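# Swap cart and fridge bottles, then close fridge

## Task

Move the bottle sitting on the cart's upper tray into the refrigerator, standing upright in the shelf spot that the fridge's own bottle occupied at the start; move that fridge bottle onto the tray, also upright; afterwards close the refrigerator door completely. The task fails if a glass bottle drops any real distance, if the door is swung open or closed violently, or if the robot topples or finishes leaning. Anything held in position only by the robot at the end is not counted as accomplished.

## Robot and tools

Robot: a simulated Hello Robot Stretch 4 with one arm. It has an omni-wheel base, a lift that rides up a mast, an arm that telescopes straight forward, a wrist with yaw, pitch and roll, and a two-finger gripper. It stands about 1.6 m tall; no part of the base rim is more than 0.23 m from the base origin. Cameras: head_camera (top of mast, aimed forward and downward; turn the base to aim it elsewhere, 420x560), head_left_camera and head_right_camera (fisheyes beside it, tilted further down, showing base and arm, 420x672 each), wrist_camera (behind the fingers, looking along them, fingertips near the bottom of its picture, 616x392).

Frames: the base frame sits on the floor below the base centre, x ahead, y to the left, z upward. hand_pose is reported in it and marks a point between the open fingertips; with all wrist joints at zero its axes line up with the base frame. Its printed value may be slightly wrong. The odometry frame is where the base frame was when the scene began; base_odometry counts wheel rotation only, so slip shows up as motion. Heading runs -3.142 to 3.142, positive toward the left.

execute_actions: argument "actions" is a list holding exactly one action or nothing (empty just reports state and pictures). Optional "cameras" lists names from head_camera, head_left_camera, head_right_camera, wrist_camera or "all"; omitted/null means all, [] means none, an unknown name rejects the call. An action contains "base", "joints" or both, plus optional "pace" and "contact_limits"; or it is {"end_of_arm": "enable_torque"} alone, which re-powers any wrist or gripper motor that shut itself off. All parts of an action start at once and may finish at different moments.
- "base": one key only, a relative move measured from the base's position in the latest state report. translate_m: metres straight ahead (negative = backward), -2 to 2. strafe_m: metres sideways, left positive, -2 to 2. rotate_rad: in-place turn in radians, counter-clockwise from above positive, -3.2 to 3.2.
- "joints": an object of absolute targets by joint name, any subset: lift_m 0 to 1.2 m; arm_m 0 to 0.55 m extension; wrist_yaw_rad -1.134 to 4.276 (0 ahead, positive left, 3.14 stowed backward, above 3.4 the arm may obstruct); wrist_pitch_rad -1.117 to 4.259 (0 horizontal, 1.57 pointing down); wrist_roll_rad -1.117 to 4.259 (0 puts both fingers level; positive turns clockwise viewed from behind); gripper_m -0.038 to 0.141, the fingertip gap in metres (negative presses the tips together). Done tolerances: ±0.004 for lift, arm and gripper, ±0.02 for yaw and roll, ±0.05 for pitch. A joint target past its range is clamped and executed with a note; any other bad value or unknown key rejects the whole call and nothing moves. Joints or base left out may still be driving toward an older target without the status showing it.
- "pace": "slow", "default", "fast", "max". Base speed 0.1/0.3/0.4/0.6 m/s and turning 1/2/3/4 rad/s respectively, further limited when lift_m exceeds 0.2 (down to 0.3 m/s and 1 rad/s at full height).
- "contact_limits": {"arm_m": value} from 0 (gentlest) to 0.75 (firmest), default 0.5; the arm stops when it pushes harder than that.
If a result reports a stop, the remaining tool calls in that same reply are skipped.

wait: {"seconds": 0 to 10}; commands nothing and returns the usual state and pictures.
zoom_image: {"camera": name, "region": [x0, y0, x1, y1]} in pixels of that camera's newest full picture, origin top-left, at most 504x504.
finished_scene: {"scene": integer 1 or 2}; ends the scene permanently and reports success, then gives the next task. The goal must already hold and keep holding. Replying without any tool call ends everything.

Result lines: base_status and joint_status give each motion's outcome: "done"; "off_target" (resting short, maybe still pushing); "contact_stop_at_<key>" (blocked, that part goes slack: a slack lift may sag under load, slack wheels may roll); "limit_stop_at_<name>"; "time_out"; "torque_fault". After these the old target is dropped. "limit_stop_at_tilt" means lean over 6 degrees: lift, arm and wheels go slack until it eases. "limit_stop_at_own_body" means a joint met the robot itself; retreat from the body is allowed, and it tends to occur with pitch below -0.2 combined with roll below -0.4 or above 4. A wrist motor maxed out (gripper jammed against something, or over about 2 kg held level) faults and goes limp until enable_torque. on_its_own lists uncommanded behaviour; "held at" there is the held target, not the position. joint_positions are current values. lidar_m: 12 distances in metres, 30-degree sectors, first straight ahead then counter-clockwise (4th left, 7th rear, 10th right); "-" = nothing seen or closer than 0.25 m; it misses glass, thin legs and much behind the robot. wrist_depth_mm: 7x7 grid of median depths 100 to 2000 mm from top-left, glass omitted, robot body included. turned_by_wheels vs turned_by_imu: a gap over ~0.1 rad suggests a collision or slip and a heading error of about their difference. base_tilt in degrees, forward and right positive, with a fixed bias up to ~1.5. motor_effort: percent of maximum, positive toward larger joint values, bracket = peak in last action, noisy with fixed offsets; for wheel_0, wheel_1, wheel_2 positive turns the base right. The pictures line names image order.

Gripping: command a gap smaller than the object; going lower squeezes harder and pulls the object toward the wrist by up to a third of the shortfall. Position readings and "done" do not confirm a grasp; a firm squeeze at commands of 0 or more shows as a gripper_m effort change. Fingertips pressed on a surface can stick; raise the lift.

Cautions: bottles are glass, so never release them above a surface or let them fall. Move the fridge door gently. Avoid turning or driving with over 1 kg held and arm_m above 0.2, especially at fast paces, and avoid sustained high pushes or pulls, which can tip the robot. To unfold the wrist at start, send lift_m 0.4 with wrist_yaw_rad 0. Loose objects may occasionally get nudged by outside forces. Faster robot motion is preferred once the job is secure.

Each tool is called after "Call:" by a JSON object that holds its "fn" and its "kwargs", one argument or row to a line.

## Session

Call:
{"fn": "execute_actions", "kwargs": {
  "actions": []
}}

Scene clock: 0.00 s.
base_odometry: x=+0.000 y=+0.000 heading=+0.000 (m, m, rad; odometry frame)
turned_by_wheels: +0.000 (rad since the last result)
turned_by_imu: +0.000 (rad since the last result)
base_tilt: forward=-0.2 right=+0.3 (deg)
lidar_m: 1.86 0.81 0.81 0.95 1.24 1.26 1.50 1.03 1.06 1.64 1.67 2.44
base_status: not commanded
joint_positions: lift_m=+0.214 arm_m=+0.003 wrist_yaw_rad=+3.182 wrist_pitch_rad=+0.014 wrist_roll_rad=-0.019 gripper_m=+0.057
joint_status: not commanded
motor_effort: lift_m=+21 arm_m=-1 wrist_yaw_rad=+1 wrist_pitch_rad=-8 wrist_roll_rad=-4 gripper_m=-3 wheel_0=+0 wheel_1=+0 wheel_2=+0 (%)
hand_pose: x=-0.1182 y=+0.0758 z=+0.3879 quat_wxyz=(-0.020, -0.007, -0.010, +1.000) (m; base frame)
wrist_depth_mm: - - 140 - 1576 1308 1098 / - - 138 - 1537 1308 1098 / - 111 138 1863 1576 1281 1078 / 142 138 158 1921 1576 1281 1098 / 211 - - - 1576 1281 1098 / 216 1464 196 1618 208 1281 1060 / 218 976 1025 144 991 1042 1042
pictures: head_camera, head_left_camera, head_right_camera, wrist_camera
Images, in order (width x height): head_camera 420x560, head_left_camera 420x672, head_right_camera 420x672, wrist_camera 616x392.

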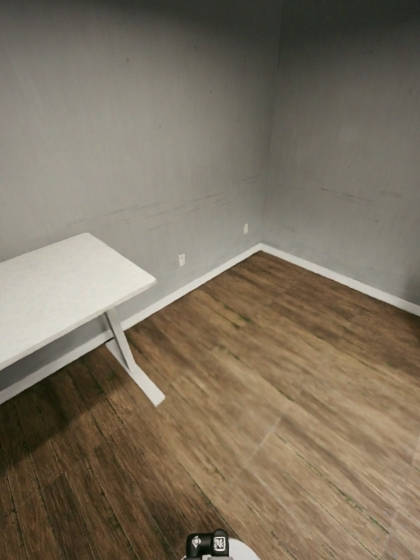

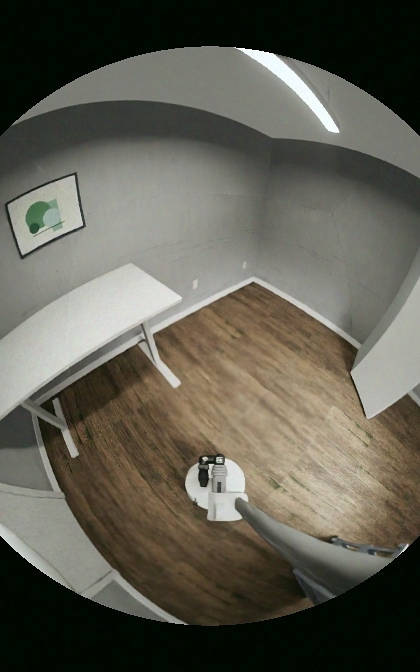

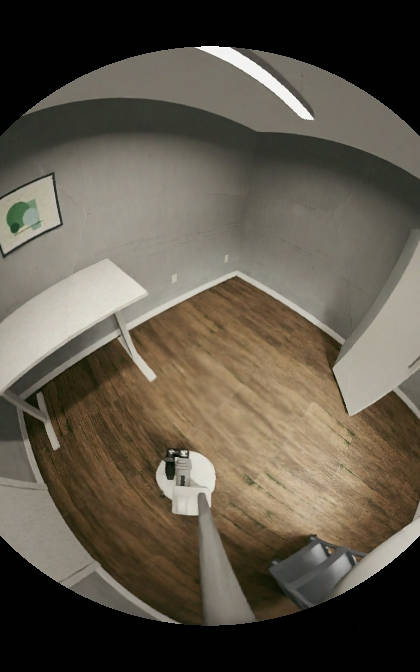

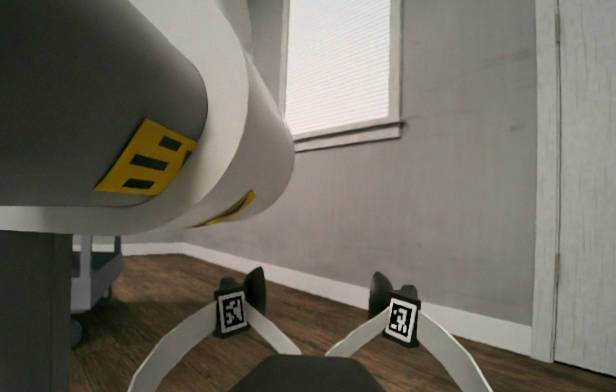

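Call:
{"fn": "execute_actions", "kwargs": {
  "actions": [
    {"base":{"rotate_rad":-1.6},"joints":{"lift_m":0.6,"wrist_yaw_rad":0}}
  ]
}}

Scene clock: 4.97 s.
base_odometry: x=+0.000 y=+0.000 heading=-1.600 (m, m, rad; odometry frame)
turned_by_wheels: -1.600 (rad since the last result)
turned_by_imu: -1.613 (rad since the last result)
base_tilt: forward=-0.3 right=+0.3 (deg)
lidar_m: 1.67 1.61 2.43 1.91 0.81 0.81 0.94 1.26 1.27 1.45 1.00 1.05
base_status: done
joint_positions: lift_m=+0.600 arm_m=+0.003 wrist_yaw_rad=+0.000 wrist_pitch_rad=+0.014 wrist_roll_rad=-0.019 gripper_m=+0.057
joint_status: all done
motor_effort: lift_m=+27(29) arm_m=-1(1) wrist_yaw_rad=-1(6) wrist_pitch_rad=-6(8) wrist_roll_rad=-3(4) gripper_m=-2(5) wheel_0=+1(8) wheel_1=+1(3) wheel_2=+1(10) (%)
hand_pose: x=+0.4620 y=-0.0873 z=+0.7736 quat_wxyz=(+1.000, -0.009, +0.007, +0.000) (m; base frame)
wrist_depth_mm: 1366 1430 - - - - - / 1366 1336 - - - - - / 1366 1430 - - - - - / 1366 1366 - - - - - / 1397 1366 - - - - - / 1336 1336 196 - 208 - - / 1366 1366 1863 144 1808 1863 -
pictures: head_camera, head_left_camera, head_right_camera, wrist_camera
Images, in order (width x height): head_camera 420x560, head_left_camera 420x672, head_right_camera 420x672, wrist_camera 616x392.

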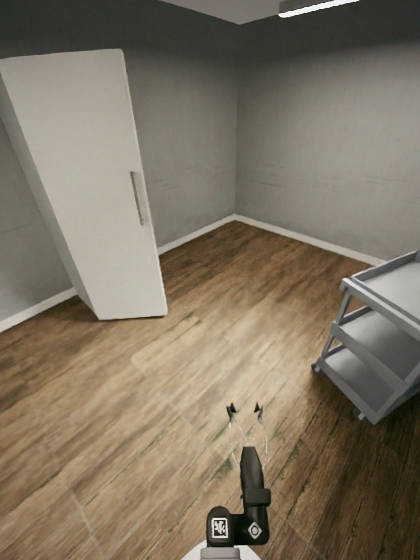

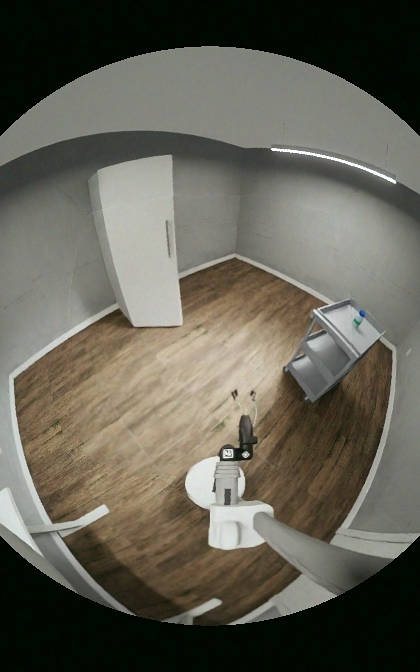

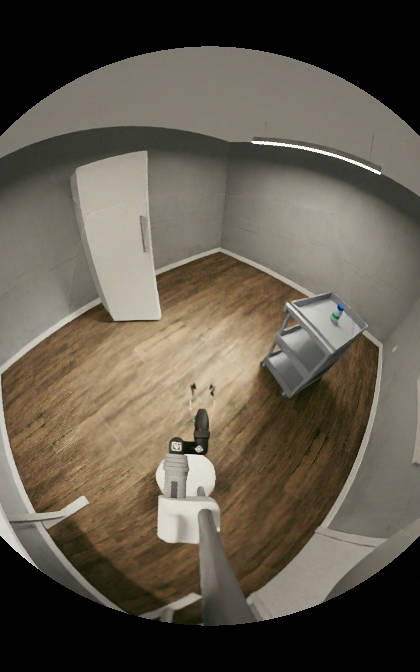

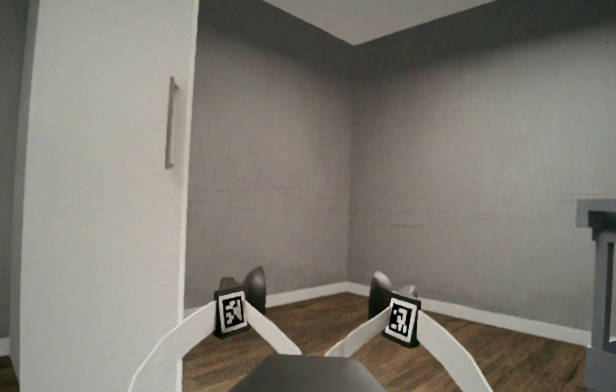

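Call:
{"fn": "execute_actions", "kwargs": {
  "actions": [
    {"base":{"rotate_rad":-0.2}}
  ],
  "cameras": []
}}

Call:
{"fn": "execute_actions", "kwargs": {
  "actions": [
    {"base":{"translate_m":1.5},"pace":"fast"}
  ],
  "cameras": []
}}

Call:
{"fn": "execute_actions", "kwargs": {
  "actions": [
    {"base":{"rotate_rad":0.9}}
  ]
}}

Scene clock: 17.03 s.
base_odometry: x=+0.000 y=+0.000 heading=-1.800 (m, m, rad; odometry frame)
turned_by_wheels: -0.200 (rad since the last result)
turned_by_imu: -0.201 (rad since the last result)
base_tilt: forward=-0.3 right=+0.3 (deg)
lidar_m: 3.26 1.61 1.97 2.23 0.85 0.81 0.83 1.26 1.25 1.33 1.38 0.98
base_status: done
joint_positions: lift_m=+0.600 arm_m=+0.003 wrist_yaw_rad=+0.000 wrist_pitch_rad=+0.014 wrist_roll_rad=-0.019 gripper_m=+0.057
joint_status: not commanded
motor_effort: lift_m=+27(27) arm_m=-1(1) wrist_yaw_rad=+1(0) wrist_pitch_rad=-6(7) wrist_roll_rad=-3(2) gripper_m=-5(5) wheel_0=+0(8) wheel_1=+0(2) wheel_2=+0(7) (%)
hand_pose: x=+0.4620 y=-0.0874 z=+0.7736 quat_wxyz=(+1.000, -0.009, +0.007, +0.000) (m; base frame)
wrist_depth_mm: 1255 - - - - - - / 1281 - - - - - - / 1255 - - - - - - / 1229 - - - - - - / 1255 - - - - - - / 1255 - 196 - 208 - 1182 / 1281 1808 1863 144 1756 809 768
pictures: none
No camera images: the call's "cameras" was empty. Leave "cameras" out to get every camera's image.

Scene clock: 22.13 s.
base_odometry: x=-0.340 y=-1.461 heading=-1.800 (m, m, rad; odometry frame)
turned_by_wheels: +0.000 (rad since the last result)
turned_by_imu: +0.002 (rad since the last result)
base_tilt: forward=-0.2 right=+0.3 (deg)
lidar_m: 1.92 1.66 1.08 0.73 2.47 2.17 2.87 0.82 0.56 0.70 1.86 1.82
base_status: done
joint_positions: lift_m=+0.600 arm_m=+0.003 wrist_yaw_rad=+0.000 wrist_pitch_rad=+0.014 wrist_roll_rad=-0.019 gripper_m=+0.057
joint_status: not commanded
motor_effort: lift_m=+26(26) arm_m=-1(1) wrist_yaw_rad=+0(1) wrist_pitch_rad=-8(8) wrist_roll_rad=-2(3) gripper_m=-6(4) wheel_0=-2(2) wheel_1=-1(4) wheel_2=+0(10) (%)
hand_pose: x=+0.4620 y=-0.0874 z=+0.7736 quat_wxyz=(+1.000, -0.009, +0.007, +0.000) (m; base frame)
wrist_depth_mm: 1397 1618 - 1863 1708 1464 1336 / 1366 1618 - 1983 1618 1430 1336 / 1366 1661 - 1921 1661 1430 1281 / 1397 1661 - 1921 1661 1430 1308 / 1366 1661 - 1921 1618 1397 1281 / 1397 1661 195 1863 208 1430 1255 / 1397 1537 1808 144 1576 1397 1255
pictures: none
No camera images: the call's "cameras" was empty. Leave "cameras" out to get every camera's image.

Scene clock: 23.77 s.
base_odometry: x=-0.340 y=-1.461 heading=-0.900 (m, m, rad; odometry frame)
turned_by_wheels: +0.900 (rad since the last result)
turned_by_imu: +0.909 (rad since the last result)
base_tilt: forward=-0.2 right=+0.3 (deg)
lidar_m: 1.35 0.71 1.30 2.26 2.16 2.22 0.55 0.62 1.98 1.81 1.86 1.79
base_status: done
joint_positions: lift_m=+0.600 arm_m=+0.003 wrist_yaw_rad=+0.000 wrist_pitch_rad=+0.014 wrist_roll_rad=-0.019 gripper_m=+0.057
joint_status: not commanded
motor_effort: lift_m=+26(26) arm_m=-1(1) wrist_yaw_rad=-1(1) wrist_pitch_rad=-6(7) wrist_roll_rad=-1(1) gripper_m=-2(4) wheel_0=-1(3) wheel_1=-1(7) wheel_2=+0(4) (%)
hand_pose: x=+0.4620 y=-0.0874 z=+0.7736 quat_wxyz=(+1.000, -0.009, +0.007, +0.000) (m; base frame)
wrist_depth_mm: 1060 931 1397 1464 1464 1499 1499 / 1229 917 1430 1397 1464 1464 1499 / 1229 960 1397 1397 1430 1464 1464 / 1255 866 1430 1430 1430 1464 1499 / 1205 904 1366 1397 1464 1430 1499 / 1025 917 196 1397 210 1430 1499 / 1229 831 1430 144 1430 1464 1499
pictures: head_camera, head_left_camera, head_right_camera, wrist_camera
Images, in order (width x height): head_camera 420x560, head_left_camera 420x672, head_right_camera 420x672, wrist_camera 616x392.

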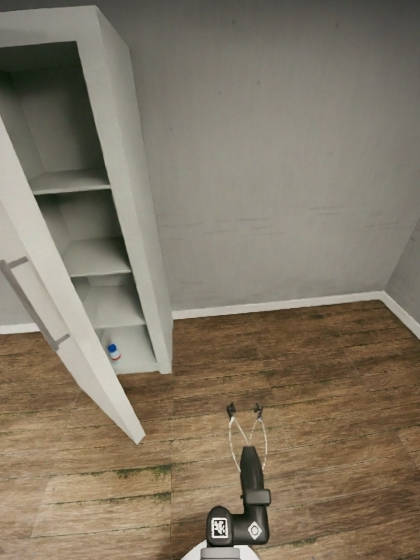

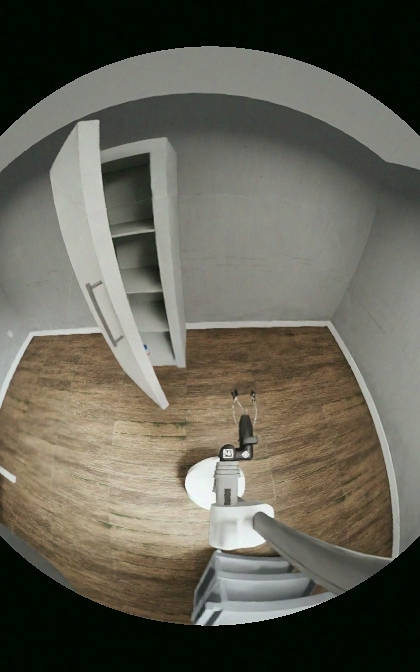

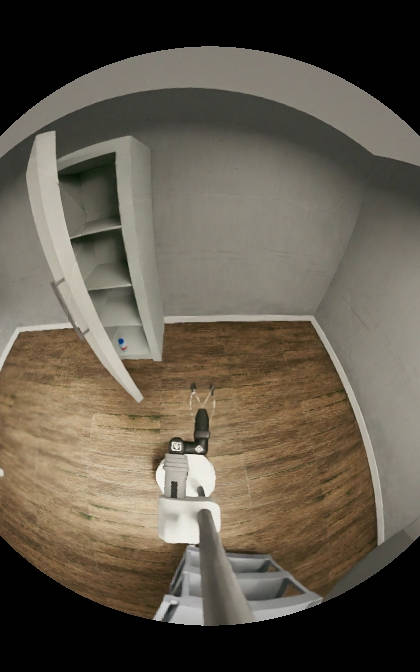

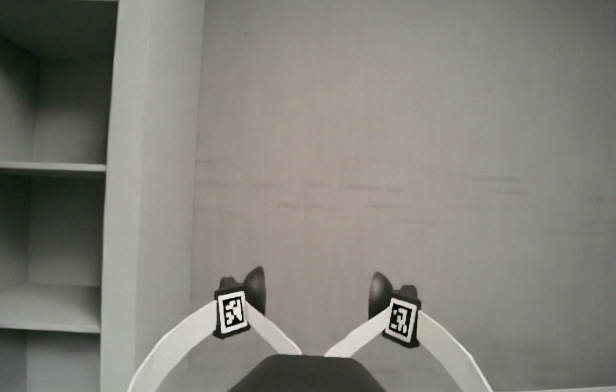

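Call:
{"fn": "execute_actions", "kwargs": {
  "actions": [
    {"base":{"rotate_rad":0.11},"joints":{"wrist_yaw_rad":3.14,"lift_m":0.4}}
  ],
  "cameras": []
}}

Call:
{"fn": "execute_actions", "kwargs": {
  "actions": [
    {"base":{"translate_m":0.75}}
  ],
  "cameras": ["head_camera","head_left_camera"]
}}

Scene clock: 44.73 s.
base_odometry: x=-0.340 y=-1.461 heading=-0.790 (m, m, rad; odometry frame)
turned_by_wheels: +0.110 (rad since the last result)
turned_by_imu: +0.113 (rad since the last result)
base_tilt: forward=-0.2 right=+0.3 (deg)
lidar_m: 1.09 0.72 2.34 2.13 2.18 0.92 0.53 0.66 1.90 1.81 1.91 1.69
base_status: done
joint_positions: lift_m=+0.400 arm_m=+0.003 wrist_yaw_rad=+3.140 wrist_pitch_rad=+0.014 wrist_roll_rad=-0.019 gripper_m=+0.057
joint_status: all done
motor_effort: lift_m=+15(23) arm_m=-1(1) wrist_yaw_rad=+1(6) wrist_pitch_rad=-8(7) wrist_roll_rad=-3(3) gripper_m=-2(3) wheel_0=+0(3) wheel_1=+1(3) wheel_2=+2(5) (%)
hand_pose: x=-0.1148 y=+0.0880 z=+0.5745 quat_wxyz=(+0.001, -0.007, -0.009, +1.000) (m; base frame)
wrist_depth_mm: - 141 241 - - - - / - 115 141 759 - - - / - 117 140 809 - - - / 141 140 191 - - - - / 223 842 788 931 - - - / 564 - 196 1921 208 - - / 904 991 1118 144 1397 1499 1576
pictures: none
No camera images: the call's "cameras" was empty. Leave "cameras" out to get every camera's image.

Scene clock: 48.73 s.
base_odometry: x=+0.188 y=-1.994 heading=-0.790 (m, m, rad; odometry frame)
turned_by_wheels: +0.000 (rad since the last result)
turned_by_imu: +0.002 (rad since the last result)
base_tilt: forward=-0.3 right=+0.3 (deg)
lidar_m: 0.79 0.34 0.50 0.30 0.37 2.94 1.29 1.57 1.89 1.81 1.27 0.91
base_status: done
joint_positions: lift_m=+0.400 arm_m=+0.003 wrist_yaw_rad=+3.140 wrist_pitch_rad=+0.014 wrist_roll_rad=-0.019 gripper_m=+0.057
joint_status: not commanded
motor_effort: lift_m=+15(16) arm_m=-1(2) wrist_yaw_rad=+0(1) wrist_pitch_rad=-7(7) wrist_roll_rad=-2(3) gripper_m=-5(5) wheel_0=-1(5) wheel_1=+0(3) wheel_2=+0(9) (%)
hand_pose: x=-0.1148 y=+0.0879 z=+0.5745 quat_wxyz=(+0.001, -0.007, -0.009, +1.000) (m; base frame)
wrist_depth_mm: - 141 239 - - - - / - 114 141 - - - - / - 117 141 - - - - / 141 140 191 - - - - / 222 - - 1863 - - - / 960 - 195 1808 208 - - / 1281 1366 1430 144 1430 1499 1618
pictures: head_camera, head_left_camera
Images, in order (width x height): head_camera 420x560, head_left_camera 420x672.

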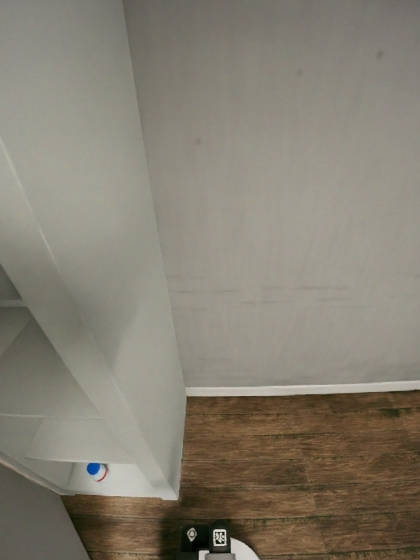

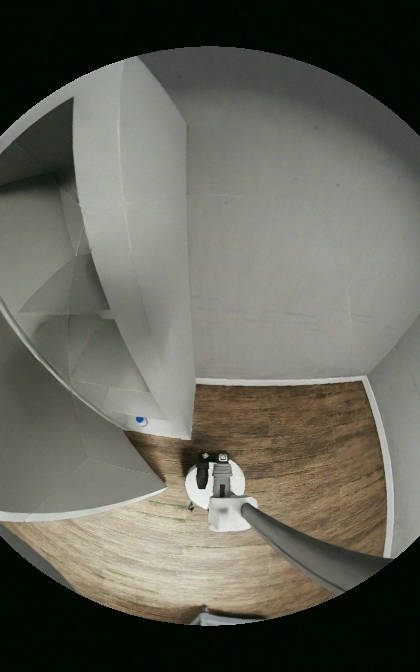

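Call:
{"fn": "execute_actions", "kwargs": {
  "actions": [
    {"base":{"strafe_m":0.35},"pace":"slow"}
  ],
  "cameras": ["head_camera","head_left_camera"]
}}

Scene clock: 56.70 s.
base_odometry: x=+0.436 y=-1.747 heading=-0.790 (m, m, rad; odometry frame)
turned_by_wheels: +0.000 (rad since the last result)
turned_by_imu: +0.003 (rad since the last result)
base_tilt: forward=-0.3 right=+0.4 (deg)
lidar_m: 0.32 0.35 0.37 0.30 0.30 2.90 1.33 1.39 2.28 2.18 1.27 0.33
base_status: done
joint_positions: lift_m=+0.400 arm_m=+0.003 wrist_yaw_rad=+3.140 wrist_pitch_rad=+0.014 wrist_roll_rad=-0.019 gripper_m=+0.057
joint_status: not commanded
motor_effort: lift_m=+16(15) arm_m=-1(1) wrist_yaw_rad=+1(1) wrist_pitch_rad=-6(7) wrist_roll_rad=-3(3) gripper_m=-2(1) wheel_0=-1(8) wheel_1=+1(11) wheel_2=-1(1) (%)
hand_pose: x=-0.1148 y=+0.0879 z=+0.5745 quat_wxyz=(+0.001, -0.007, -0.009, +1.000) (m; base frame)
wrist_depth_mm: - 141 239 - - - 325 / - 114 141 - - - 327 / - 117 140 - - - 327 / 141 140 191 - - - 324 / 224 - - - - - 322 / 960 1756 196 - 209 - 319 / 1281 1336 1430 144 1430 1430 312
pictures: head_camera, head_left_camera
Images, in order (width x height): head_camera 420x560, head_left_camera 420x672.

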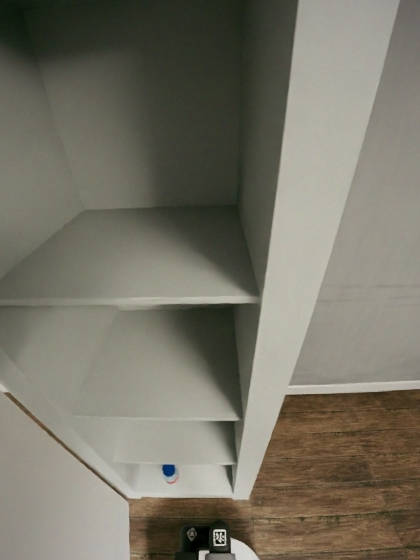

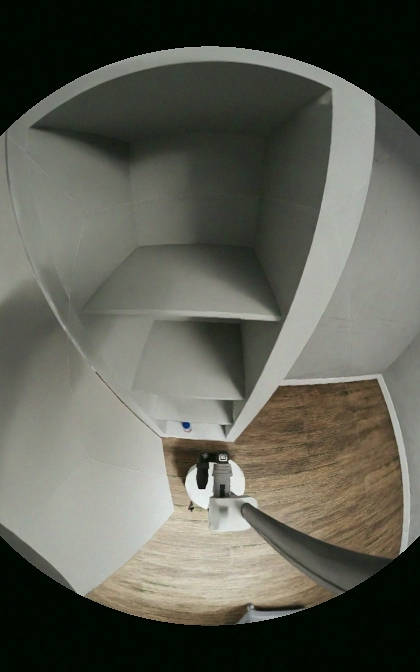

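Call:
{"fn": "execute_actions", "kwargs": {
  "actions": [
    {"base":{"strafe_m":0.17},"pace":"slow"}
  ],
  "cameras": ["head_camera","head_left_camera"]
}}

Scene clock: 63.10 s.
base_odometry: x=+0.557 y=-1.628 heading=-0.790 (m, m, rad; odometry frame)
turned_by_wheels: +0.000 (rad since the last result)
turned_by_imu: +0.002 (rad since the last result)
base_tilt: forward=-0.2 right=+0.3 (deg)
lidar_m: 0.34 0.36 0.25 0.25 0.25 0.29 1.48 1.37 2.45 2.36 1.30 0.35
base_status: done
joint_positions: lift_m=+0.400 arm_m=+0.003 wrist_yaw_rad=+3.140 wrist_pitch_rad=+0.014 wrist_roll_rad=-0.019 gripper_m=+0.057
joint_status: not commanded
motor_effort: lift_m=+15(15) arm_m=-1(1) wrist_yaw_rad=+1(1) wrist_pitch_rad=-8(7) wrist_roll_rad=-1(3) gripper_m=+1(3) wheel_0=-1(3) wheel_1=+1(5) wheel_2=-1(0) (%)
hand_pose: x=-0.1148 y=+0.0879 z=+0.5745 quat_wxyz=(+0.001, -0.007, -0.009, +1.000) (m; base frame)
wrist_depth_mm: - 141 239 - - 306 227 / - 114 141 - - 306 227 / - 117 140 - - 303 227 / 141 140 191 - - 300 224 / 221 - - - - 296 222 / 946 1661 195 - 208 291 220 / 1308 1366 1430 145 1397 254 216
pictures: head_camera, head_left_camera
Images, in order (width x height): head_camera 420x560, head_left_camera 420x672.

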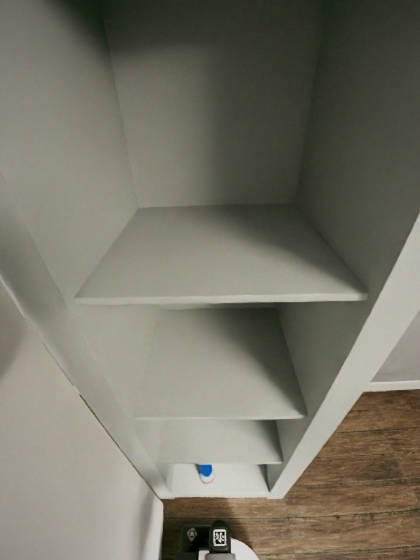

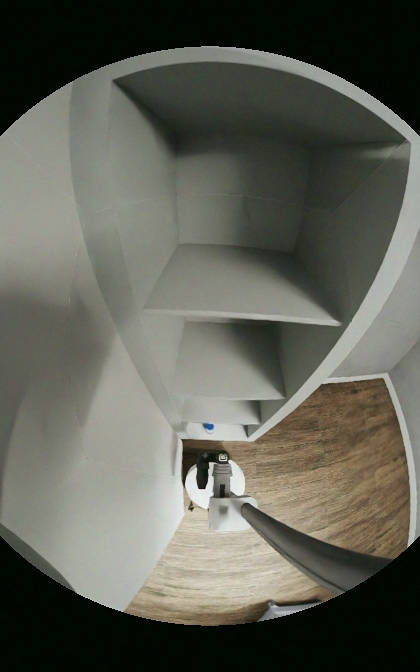

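Call:
{"fn": "execute_actions", "kwargs": {
  "actions": [
    {"base":{"translate_m":-0.8}}
  ],
  "cameras": []
}}

Call:
{"fn": "execute_actions", "kwargs": {
  "actions": [
    {"joints":{"wrist_yaw_rad":0,"gripper_m":0.12, "lift_m":0.3},"base":{"rotate_rad":0.095}}
  ],
  "cameras": []
}}

Call:
{"fn": "execute_actions", "kwargs": {
  "actions": [
    {"joints":{"arm_m":0.3, "lift_m":0.05},"base":{"translate_m":0.2}}
  ]
}}

Scene clock: 72.53 s.
base_odometry: x=-0.006 y=-1.059 heading=-0.790 (m, m, rad; odometry frame)
turned_by_wheels: +0.000 (rad since the last result)
turned_by_imu: +0.001 (rad since the last result)
base_tilt: forward=-0.2 right=+0.4 (deg)
lidar_m: 0.96 0.52 2.41 1.60 1.66 2.08 2.02 0.62 0.82 2.35 2.39 1.20
base_status: done
joint_positions: lift_m=+0.400 arm_m=+0.003 wrist_yaw_rad=+3.140 wrist_pitch_rad=+0.014 wrist_roll_rad=-0.019 gripper_m=+0.057
joint_status: not commanded
motor_effort: lift_m=+15(15) arm_m=-1(1) wrist_yaw_rad=+0(1) wrist_pitch_rad=-9(6) wrist_roll_rad=-2(1) gripper_m=-2(6) wheel_0=-1(7) wheel_1=+0(8) wheel_2=+0(9) (%)
hand_pose: x=-0.1148 y=+0.0879 z=+0.5745 quat_wxyz=(+0.001, -0.007, -0.009, +1.000) (m; base frame)
wrist_depth_mm: - 142 238 - - - - / - 114 141 - - - - / - 117 140 - - - - / 141 139 191 - - - - / 223 878 - - - - - / 473 - 195 - 208 - - / 976 1042 1397 144 1430 1537 1537
pictures: none
No camera images: the call's "cameras" was empty. Leave "cameras" out to get every camera's image.

Scene clock: 74.93 s.
base_odometry: x=-0.006 y=-1.059 heading=-0.695 (m, m, rad; odometry frame)
turned_by_wheels: +0.095 (rad since the last result)
turned_by_imu: +0.097 (rad since the last result)
base_tilt: forward=-0.2 right=+0.3 (deg)
lidar_m: 0.61 0.53 2.41 1.59 1.68 2.04 0.86 0.64 1.00 2.34 2.23 1.14
base_status: done
joint_positions: lift_m=+0.300 arm_m=+0.003 wrist_yaw_rad=+0.000 wrist_pitch_rad=+0.014 wrist_roll_rad=-0.019 gripper_m=+0.120
joint_status: all done
motor_effort: lift_m=+15(15) arm_m=-1(1) wrist_yaw_rad=-1(4) wrist_pitch_rad=-8(6) wrist_roll_rad=-3(2) gripper_m=+1(8) wheel_0=+1(0) wheel_1=+1(6) wheel_2=+0(2) (%)
hand_pose: x=+0.4620 y=-0.0873 z=+0.4745 quat_wxyz=(+1.000, -0.009, +0.007, +0.000) (m; base frame)
wrist_depth_mm: 334 473 854 1366 1336 1430 1366 / 332 480 878 1098 1060 1366 1366 / 332 492 891 1336 1281 1397 1336 / 338 492 960 1336 1308 1366 1336 / 342 504 931 1336 1281 1366 1308 / 342 439 213 1281 1182 1336 1336 / 351 452 931 148 891 1160 1281
pictures: none
No camera images: the call's "cameras" was empty. Leave "cameras" out to get every camera's image.

Scene clock: 77.03 s.
base_odometry: x=+0.148 y=-1.187 heading=-0.695 (m, m, rad; odometry frame)
turned_by_wheels: +0.000 (rad since the last result)
turned_by_imu: +0.001 (rad since the last result)
base_tilt: forward=-0.2 right=+0.3 (deg)
lidar_m: 0.65 0.34 2.38 1.65 1.67 2.24 0.97 0.83 2.41 2.35 1.94 0.95
base_status: done
joint_positions: lift_m=+0.050 arm_m=+0.299 wrist_yaw_rad=+0.000 wrist_pitch_rad=+0.014 wrist_roll_rad=-0.019 gripper_m=+0.120
joint_status: all done
motor_effort: lift_m=+15(15) arm_m=+4(3) wrist_yaw_rad=+0(1) wrist_pitch_rad=-7(7) wrist_roll_rad=-2(3) gripper_m=-1(3) wheel_0=+0(4) wheel_1=+1(7) wheel_2=+0(8) (%)
hand_pose: x=+0.7587 y=-0.0874 z=+0.2245 quat_wxyz=(+1.000, -0.009, +0.007, +0.000) (m; base frame)
wrist_depth_mm: 330 459 517 484 477 469 410 / 325 455 609 715 699 603 410 / 332 455 647 854 831 654 413 / 334 459 661 831 842 654 410 / 336 455 676 477 831 634 404 / 338 449 213 459 564 473 397 / 347 442 427 147 407 392 384
pictures: head_camera, head_left_camera, head_right_camera, wrist_camera
Images, in order (width x height): head_camera 420x560, head_left_camera 420x672, head_right_camera 420x672, wrist_camera 616x392.

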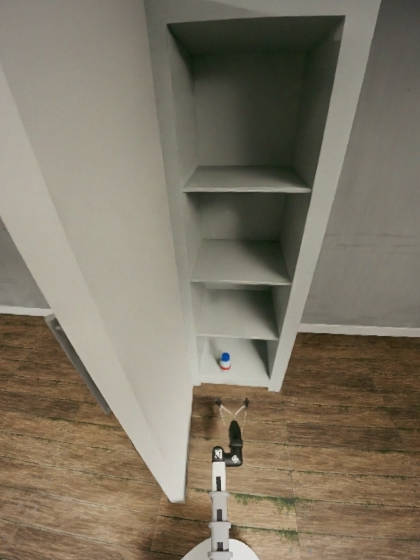

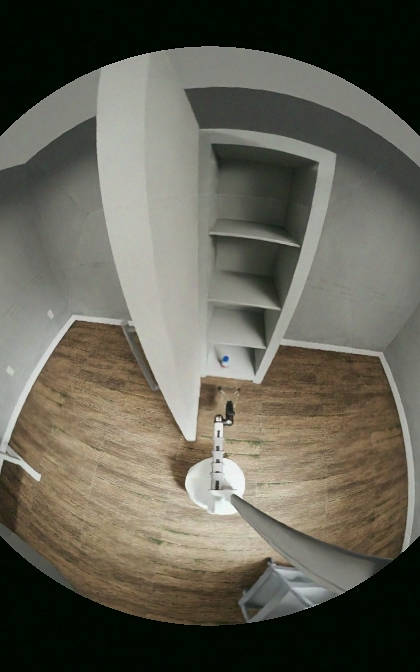

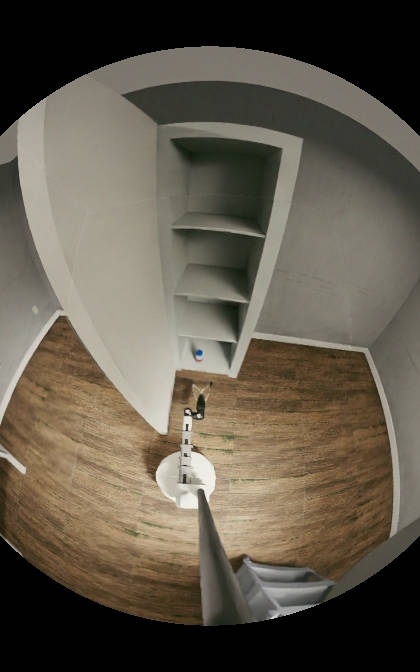

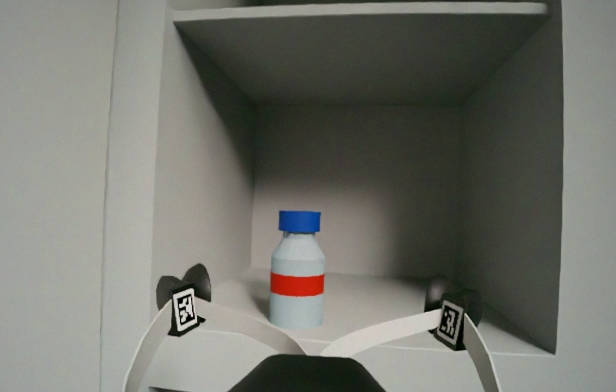

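Call:
{"fn": "execute_actions", "kwargs": {
  "actions": [
    {"joints":{"arm_m":0.42, "lift_m":0.0,"gripper_m":0.14},"base":{"rotate_rad":0.02}}
  ],
  "cameras": ["head_camera","wrist_camera"]
}}

Scene clock: 83.00 s.
base_odometry: x=+0.148 y=-1.187 heading=-0.675 (m, m, rad; odometry frame)
turned_by_wheels: +0.020 (rad since the last result)
turned_by_imu: +0.022 (rad since the last result)
base_tilt: forward=-0.3 right=+0.3 (deg)
lidar_m: 0.57 0.34 2.38 1.65 1.70 2.24 1.00 0.84 2.39 2.38 1.90 0.95
base_status: done
joint_positions: lift_m=+0.001 arm_m=+0.419 wrist_yaw_rad=+0.000 wrist_pitch_rad=+0.014 wrist_roll_rad=-0.019 gripper_m=+0.140
joint_status: all done
motor_effort: lift_m=+15(14) arm_m=+4(4) wrist_yaw_rad=+0(1) wrist_pitch_rad=-7(8) wrist_roll_rad=-4(1) gripper_m=+2(0) wheel_0=+0(4) wheel_1=+0(3) wheel_2=+2(6) (%)
hand_pose: x=+0.8786 y=-0.0874 z=+0.1750 quat_wxyz=(+1.000, -0.009, +0.007, +0.000) (m; base frame)
wrist_depth_mm: 306 342 521 585 574 569 477 / 304 347 549 750 715 699 480 / 322 349 554 741 715 699 480 / 320 353 569 351 715 691 473 / 320 353 530 338 707 676 469 / 320 329 320 336 384 207 392 / 338 324 314 145 290 282 274
pictures: head_camera, wrist_camera
Images, in order (width x height): head_camera 420x560, wrist_camera 616x392.

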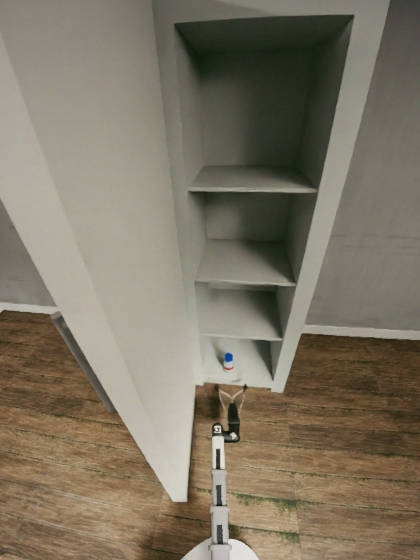

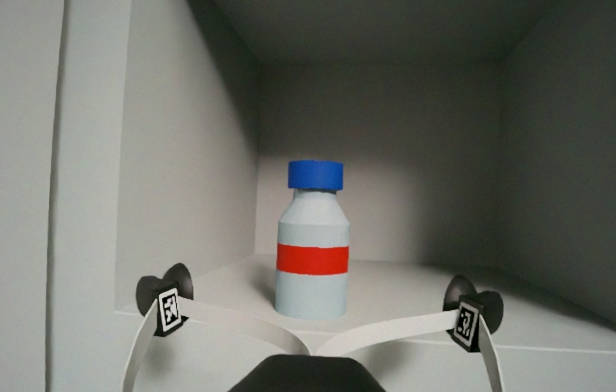

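Call:
{"fn": "execute_actions", "kwargs": {
  "actions": [
    {"joints":{"arm_m":0.53},"base":{"translate_m":0.035},"pace":"slow"}
  ],
  "cameras": ["head_camera","wrist_camera"]
}}

Scene clock: 87.97 s.
base_odometry: x=+0.175 y=-1.209 heading=-0.675 (m, m, rad; odometry frame)
turned_by_wheels: +0.000 (rad since the last result)
turned_by_imu: +0.002 (rad since the last result)
base_tilt: forward=-0.3 right=+0.3 (deg)
lidar_m: 0.60 0.32 2.37 1.65 1.70 2.26 0.99 0.88 2.41 2.37 1.87 0.92
base_status: done
joint_positions: lift_m=+0.001 arm_m=+0.529 wrist_yaw_rad=+0.000 wrist_pitch_rad=+0.014 wrist_roll_rad=-0.019 gripper_m=+0.140
joint_status: all done
motor_effort: lift_m=+15(15) arm_m=+4(6) wrist_yaw_rad=+0(1) wrist_pitch_rad=-8(7) wrist_roll_rad=-4(3) gripper_m=+0(3) wheel_0=+2(3) wheel_1=+3(4) wheel_2=-2(6) (%)
hand_pose: x=+0.9886 y=-0.0874 z=+0.1750 quat_wxyz=(+1.000, -0.009, +0.007, +0.000) (m; base frame)
wrist_depth_mm: 234 312 496 591 574 554 500 / 233 317 508 603 585 559 517 / 236 322 517 207 569 564 500 / 236 325 525 206 574 554 496 / 237 327 484 195 569 554 488 / 238 279 291 193 377 207 394 / 220 225 233 144 242 244 266
pictures: head_camera, wrist_camera
Images, in order (width x height): head_camera 420x560, wrist_camera 616x392.

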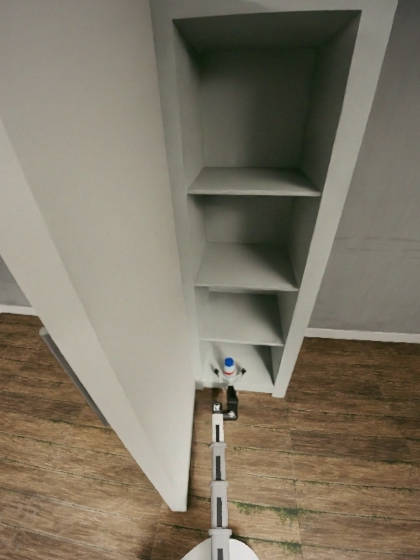

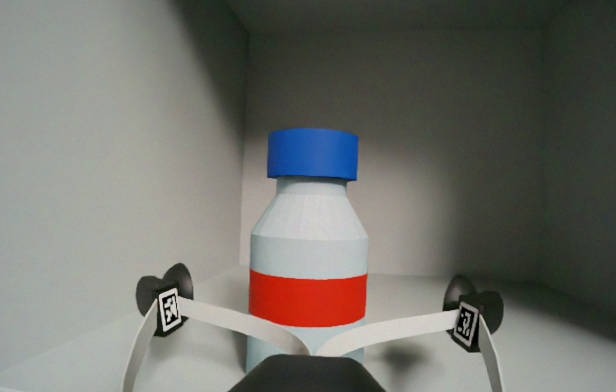

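Call:
{"fn": "execute_actions", "kwargs": {
  "actions": [
    {"joints":{"gripper_m":0.015}}
  ],
  "cameras": ["wrist_camera"]
}}

Call:
{"fn": "execute_actions", "kwargs": {
  "actions": [
    {"joints":{"lift_m":0.03},"pace":"slow"}
  ],
  "cameras": ["wrist_camera"]
}}

Scene clock: 92.63 s.
base_odometry: x=+0.175 y=-1.209 heading=-0.675 (m, m, rad; odometry frame)
turned_by_wheels: +0.000 (rad since the last result)
turned_by_imu: +0.001 (rad since the last result)
base_tilt: forward=-0.2 right=+0.3 (deg)
lidar_m: 0.57 0.32 2.37 1.66 1.67 2.27 1.01 0.87 2.41 2.37 1.86 0.93
base_status: not commanded
joint_positions: lift_m=+0.001 arm_m=+0.529 wrist_yaw_rad=+0.001 wrist_pitch_rad=+0.014 wrist_roll_rad=-0.019 gripper_m=+0.016
joint_status: all done
motor_effort: lift_m=+15(15) arm_m=+4(4) wrist_yaw_rad=-2(5) wrist_pitch_rad=-6(6) wrist_roll_rad=-1(0) gripper_m=-25(28) wheel_0=+1(2) wheel_1=+2(2) wheel_2=-2(2) (%)
hand_pose: x=+0.9887 y=-0.0872 z=+0.1750 quat_wxyz=(+1.000, -0.009, +0.007, +0.001) (m; base frame)
wrist_depth_mm: 235 312 492 585 574 554 504 / 232 319 504 603 574 559 517 / 234 320 508 190 574 559 496 / 238 324 517 193 569 554 492 / 237 325 488 179 569 554 484 / 238 293 195 179 189 389 392 / 221 213 225 177 200 158 264
pictures: wrist_camera
Images, in order (width x height): wrist_camera 616x392.

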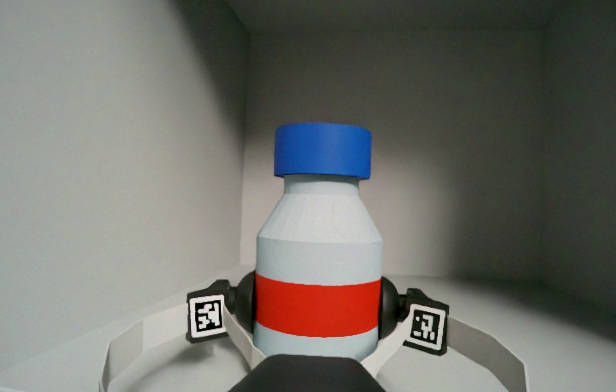

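Scene clock: 93.70 s.
base_odometry: x=+0.175 y=-1.209 heading=-0.675 (m, m, rad; odometry frame)
turned_by_wheels: +0.000 (rad since the last result)
turned_by_imu: +0.000 (rad since the last result)
base_tilt: forward=-0.3 right=+0.3 (deg)
lidar_m: 0.59 0.30 2.38 1.63 1.69 2.27 1.03 0.86 2.41 2.37 1.85 0.92
base_status: not commanded
joint_positions: lift_m=+0.029 arm_m=+0.529 wrist_yaw_rad=+0.000 wrist_pitch_rad=+0.020 wrist_roll_rad=-0.019 gripper_m=+0.016
joint_status: all done
on_its_own: wrist_pitch_rad is at rest, and its effort (-24) is outside its rest range (-23 to +23)
motor_effort: lift_m=+29(29) arm_m=+4(4) wrist_yaw_rad=-1(3) wrist_pitch_rad=-24(26) wrist_roll_rad=-3(2) gripper_m=-27(24) wheel_0=+1(2) wheel_1=+2(3) wheel_2=-2(2) (%)
hand_pose: x=+0.9887 y=-0.0873 z=+0.2018 quat_wxyz=(+1.000, -0.009, +0.010, +0.000) (m; base frame)
wrist_depth_mm: 235 314 480 539 535 535 496 / 232 317 504 603 574 569 521 / 235 322 517 191 574 559 496 / 238 324 517 192 580 554 496 / 237 327 488 179 564 554 488 / 238 309 195 179 189 469 455 / 243 262 278 177 260 158 312
pictures: wrist_camera
Images, in order (width x height): wrist_camera 616x392.

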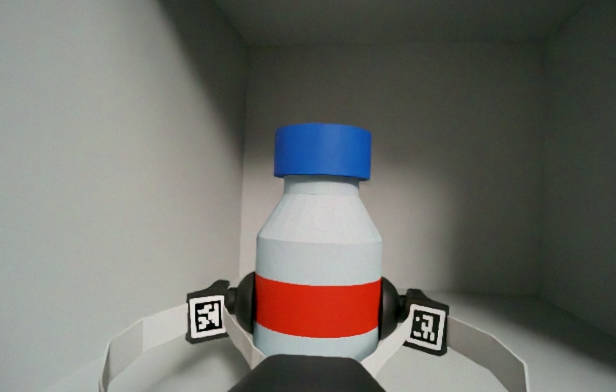

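Call:
{"fn": "execute_actions", "kwargs": {
  "actions": [
    {"joints":{"arm_m":0.28,"gripper_m":0.0}}
  ],
  "cameras": []
}}

Call:
{"fn": "execute_actions", "kwargs": {
  "actions": [
    {"joints":{"arm_m":0.05,"lift_m":0.8}}
  ],
  "cameras": ["wrist_camera"]
}}

Call:
{"fn": "execute_actions", "kwargs": {
  "actions": [
    {"base":{"rotate_rad":-2.6},"pace":"slow"}
  ]
}}

Scene clock: 101.13 s.
base_odometry: x=+0.175 y=-1.209 heading=-0.675 (m, m, rad; odometry frame)
turned_by_wheels: +0.000 (rad since the last result)
turned_by_imu: +0.001 (rad since the last result)
base_tilt: forward=-0.3 right=+0.4 (deg)
lidar_m: 0.59 0.29 2.39 1.65 1.66 2.28 0.99 0.87 2.41 2.38 1.87 0.92
base_status: not commanded
joint_positions: lift_m=+0.029 arm_m=+0.281 wrist_yaw_rad=+0.000 wrist_pitch_rad=+0.020 wrist_roll_rad=-0.019 gripper_m=+0.001
joint_status: all done
on_its_own: wrist_pitch_rad is at rest, and its effort (-25) is outside its rest range (-23 to +23)
motor_effort: lift_m=+29(29) arm_m=-4(3) wrist_yaw_rad=+2(0) wrist_pitch_rad=-25(22) wrist_roll_rad=-2(3) gripper_m=-25(25) wheel_0=+2(1) wheel_1=+3(2) wheel_2=-2(2) (%)
hand_pose: x=+0.7401 y=-0.0875 z=+0.2018 quat_wxyz=(+1.000, -0.009, +0.010, +0.000) (m; base frame)
wrist_depth_mm: 309 436 517 539 535 530 452 / 306 433 580 798 788 683 455 / 310 439 585 186 820 750 459 / 314 436 609 187 809 732 452 / 317 436 564 175 707 707 449 / 314 402 188 175 190 477 430 / 325 413 415 172 185 162 366
pictures: none
No camera images: the call's "cameras" was empty. Leave "cameras" out to get every camera's image.

Scene clock: 104.97 s.
base_odometry: x=+0.175 y=-1.209 heading=-0.675 (m, m, rad; odometry frame)
turned_by_wheels: +0.000 (rad since the last result)
turned_by_imu: +0.001 (rad since the last result)
base_tilt: forward=-0.1 right=+0.4 (deg)
lidar_m: 0.44 0.31 2.36 1.64 1.68 2.27 0.99 0.85 2.41 2.37 1.82 0.92
base_status: not commanded
joint_positions: lift_m=+0.799 arm_m=+0.051 wrist_yaw_rad=+0.000 wrist_pitch_rad=+0.020 wrist_roll_rad=-0.019 gripper_m=+0.001
joint_status: all done
motor_effort: lift_m=+28(30) arm_m=-4(6) wrist_yaw_rad=+1(2) wrist_pitch_rad=-23(26) wrist_roll_rad=-1(5) gripper_m=-27(29) wheel_0=+1(1) wheel_1=+2(2) wheel_2=-2(2) (%)
hand_pose: x=+0.5101 y=-0.0875 z=+0.9719 quat_wxyz=(+1.000, -0.009, +0.010, +0.000) (m; base frame)
wrist_depth_mm: 315 442 683 1060 1008 621 1060 / 312 449 676 891 854 661 1078 / 315 455 668 186 1025 647 1098 / 320 459 676 187 1025 640 1042 / 320 466 661 175 676 627 1060 / 324 410 188 174 190 591 1078 / 330 424 654 172 183 162 1060
pictures: wrist_camera
Images, in order (width x height): wrist_camera 616x392.

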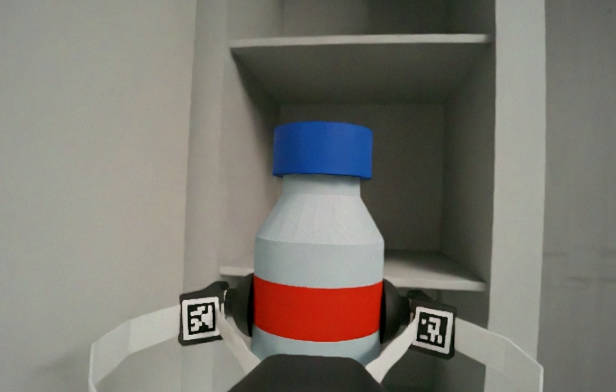

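Scene clock: 108.83 s.
base_odometry: x=+0.175 y=-1.209 heading=+3.008 (m, m, rad; odometry frame)
turned_by_wheels: -2.600 (rad since the last result)
turned_by_imu: -2.623 (rad since the last result)
base_tilt: forward=-0.3 right=+0.3 (deg)
lidar_m: 0.43 2.40 2.36 1.84 0.91 0.55 0.29 2.40 1.67 1.70 2.28 0.98
base_status: done
joint_positions: lift_m=+0.799 arm_m=+0.051 wrist_yaw_rad=+0.000 wrist_pitch_rad=+0.020 wrist_roll_rad=-0.019 gripper_m=+0.001
joint_status: not commanded
motor_effort: lift_m=+28(28) arm_m=-4(5) wrist_yaw_rad=+0(2) wrist_pitch_rad=-22(23) wrist_roll_rad=-2(2) gripper_m=-28(31) wheel_0=-1(2) wheel_1=+1(7) wheel_2=+1(6) (%)
hand_pose: x=+0.5101 y=-0.0874 z=+0.9718 quat_wxyz=(+1.000, -0.009, +0.010, +0.000) (m; base frame)
wrist_depth_mm: 1921 - - - - 1863 1618 / 1863 - - - - 1808 1576 / 1921 - - 186 - 1808 1661 / 1863 - - 188 - 1756 1576 / 1863 - - 175 1118 1808 1576 / 1863 - 189 174 190 798 1618 / 1863 - 1138 172 185 162 1537
pictures: head_camera, head_left_camera, head_right_camera, wrist_camera
Images, in order (width x height): head_camera 420x560, head_left_camera 420x672, head_right_camera 420x672, wrist_camera 616x392.

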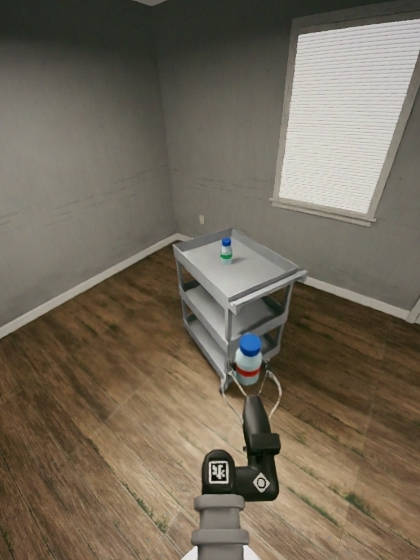

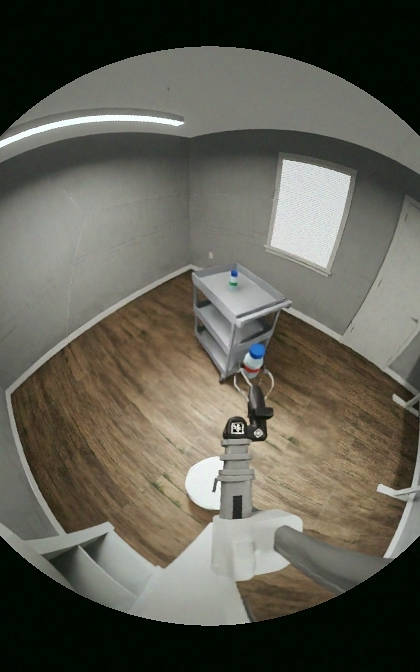

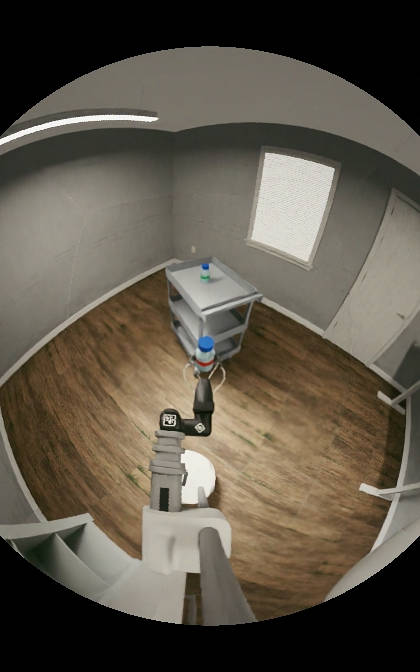

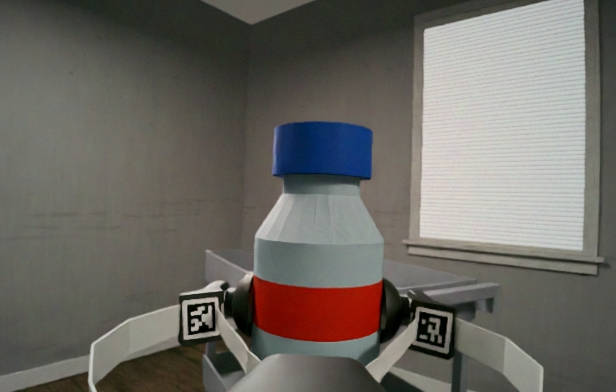

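Call:
{"fn": "zoom_image", "kwargs": {
  "camera": "head_camera",
  "region": [150, 210, 330, 350]
}}

Region (150, 210, 330, 350) of head_camera's 420x560 image, scaled by 2.800, with more detail than that image has.

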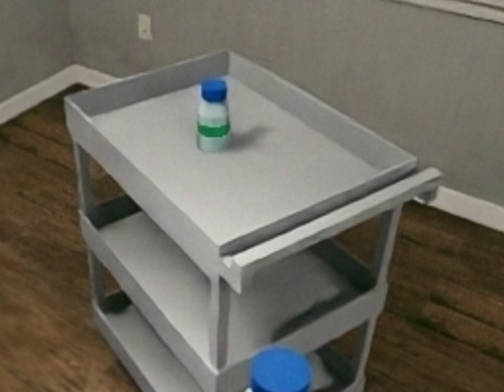

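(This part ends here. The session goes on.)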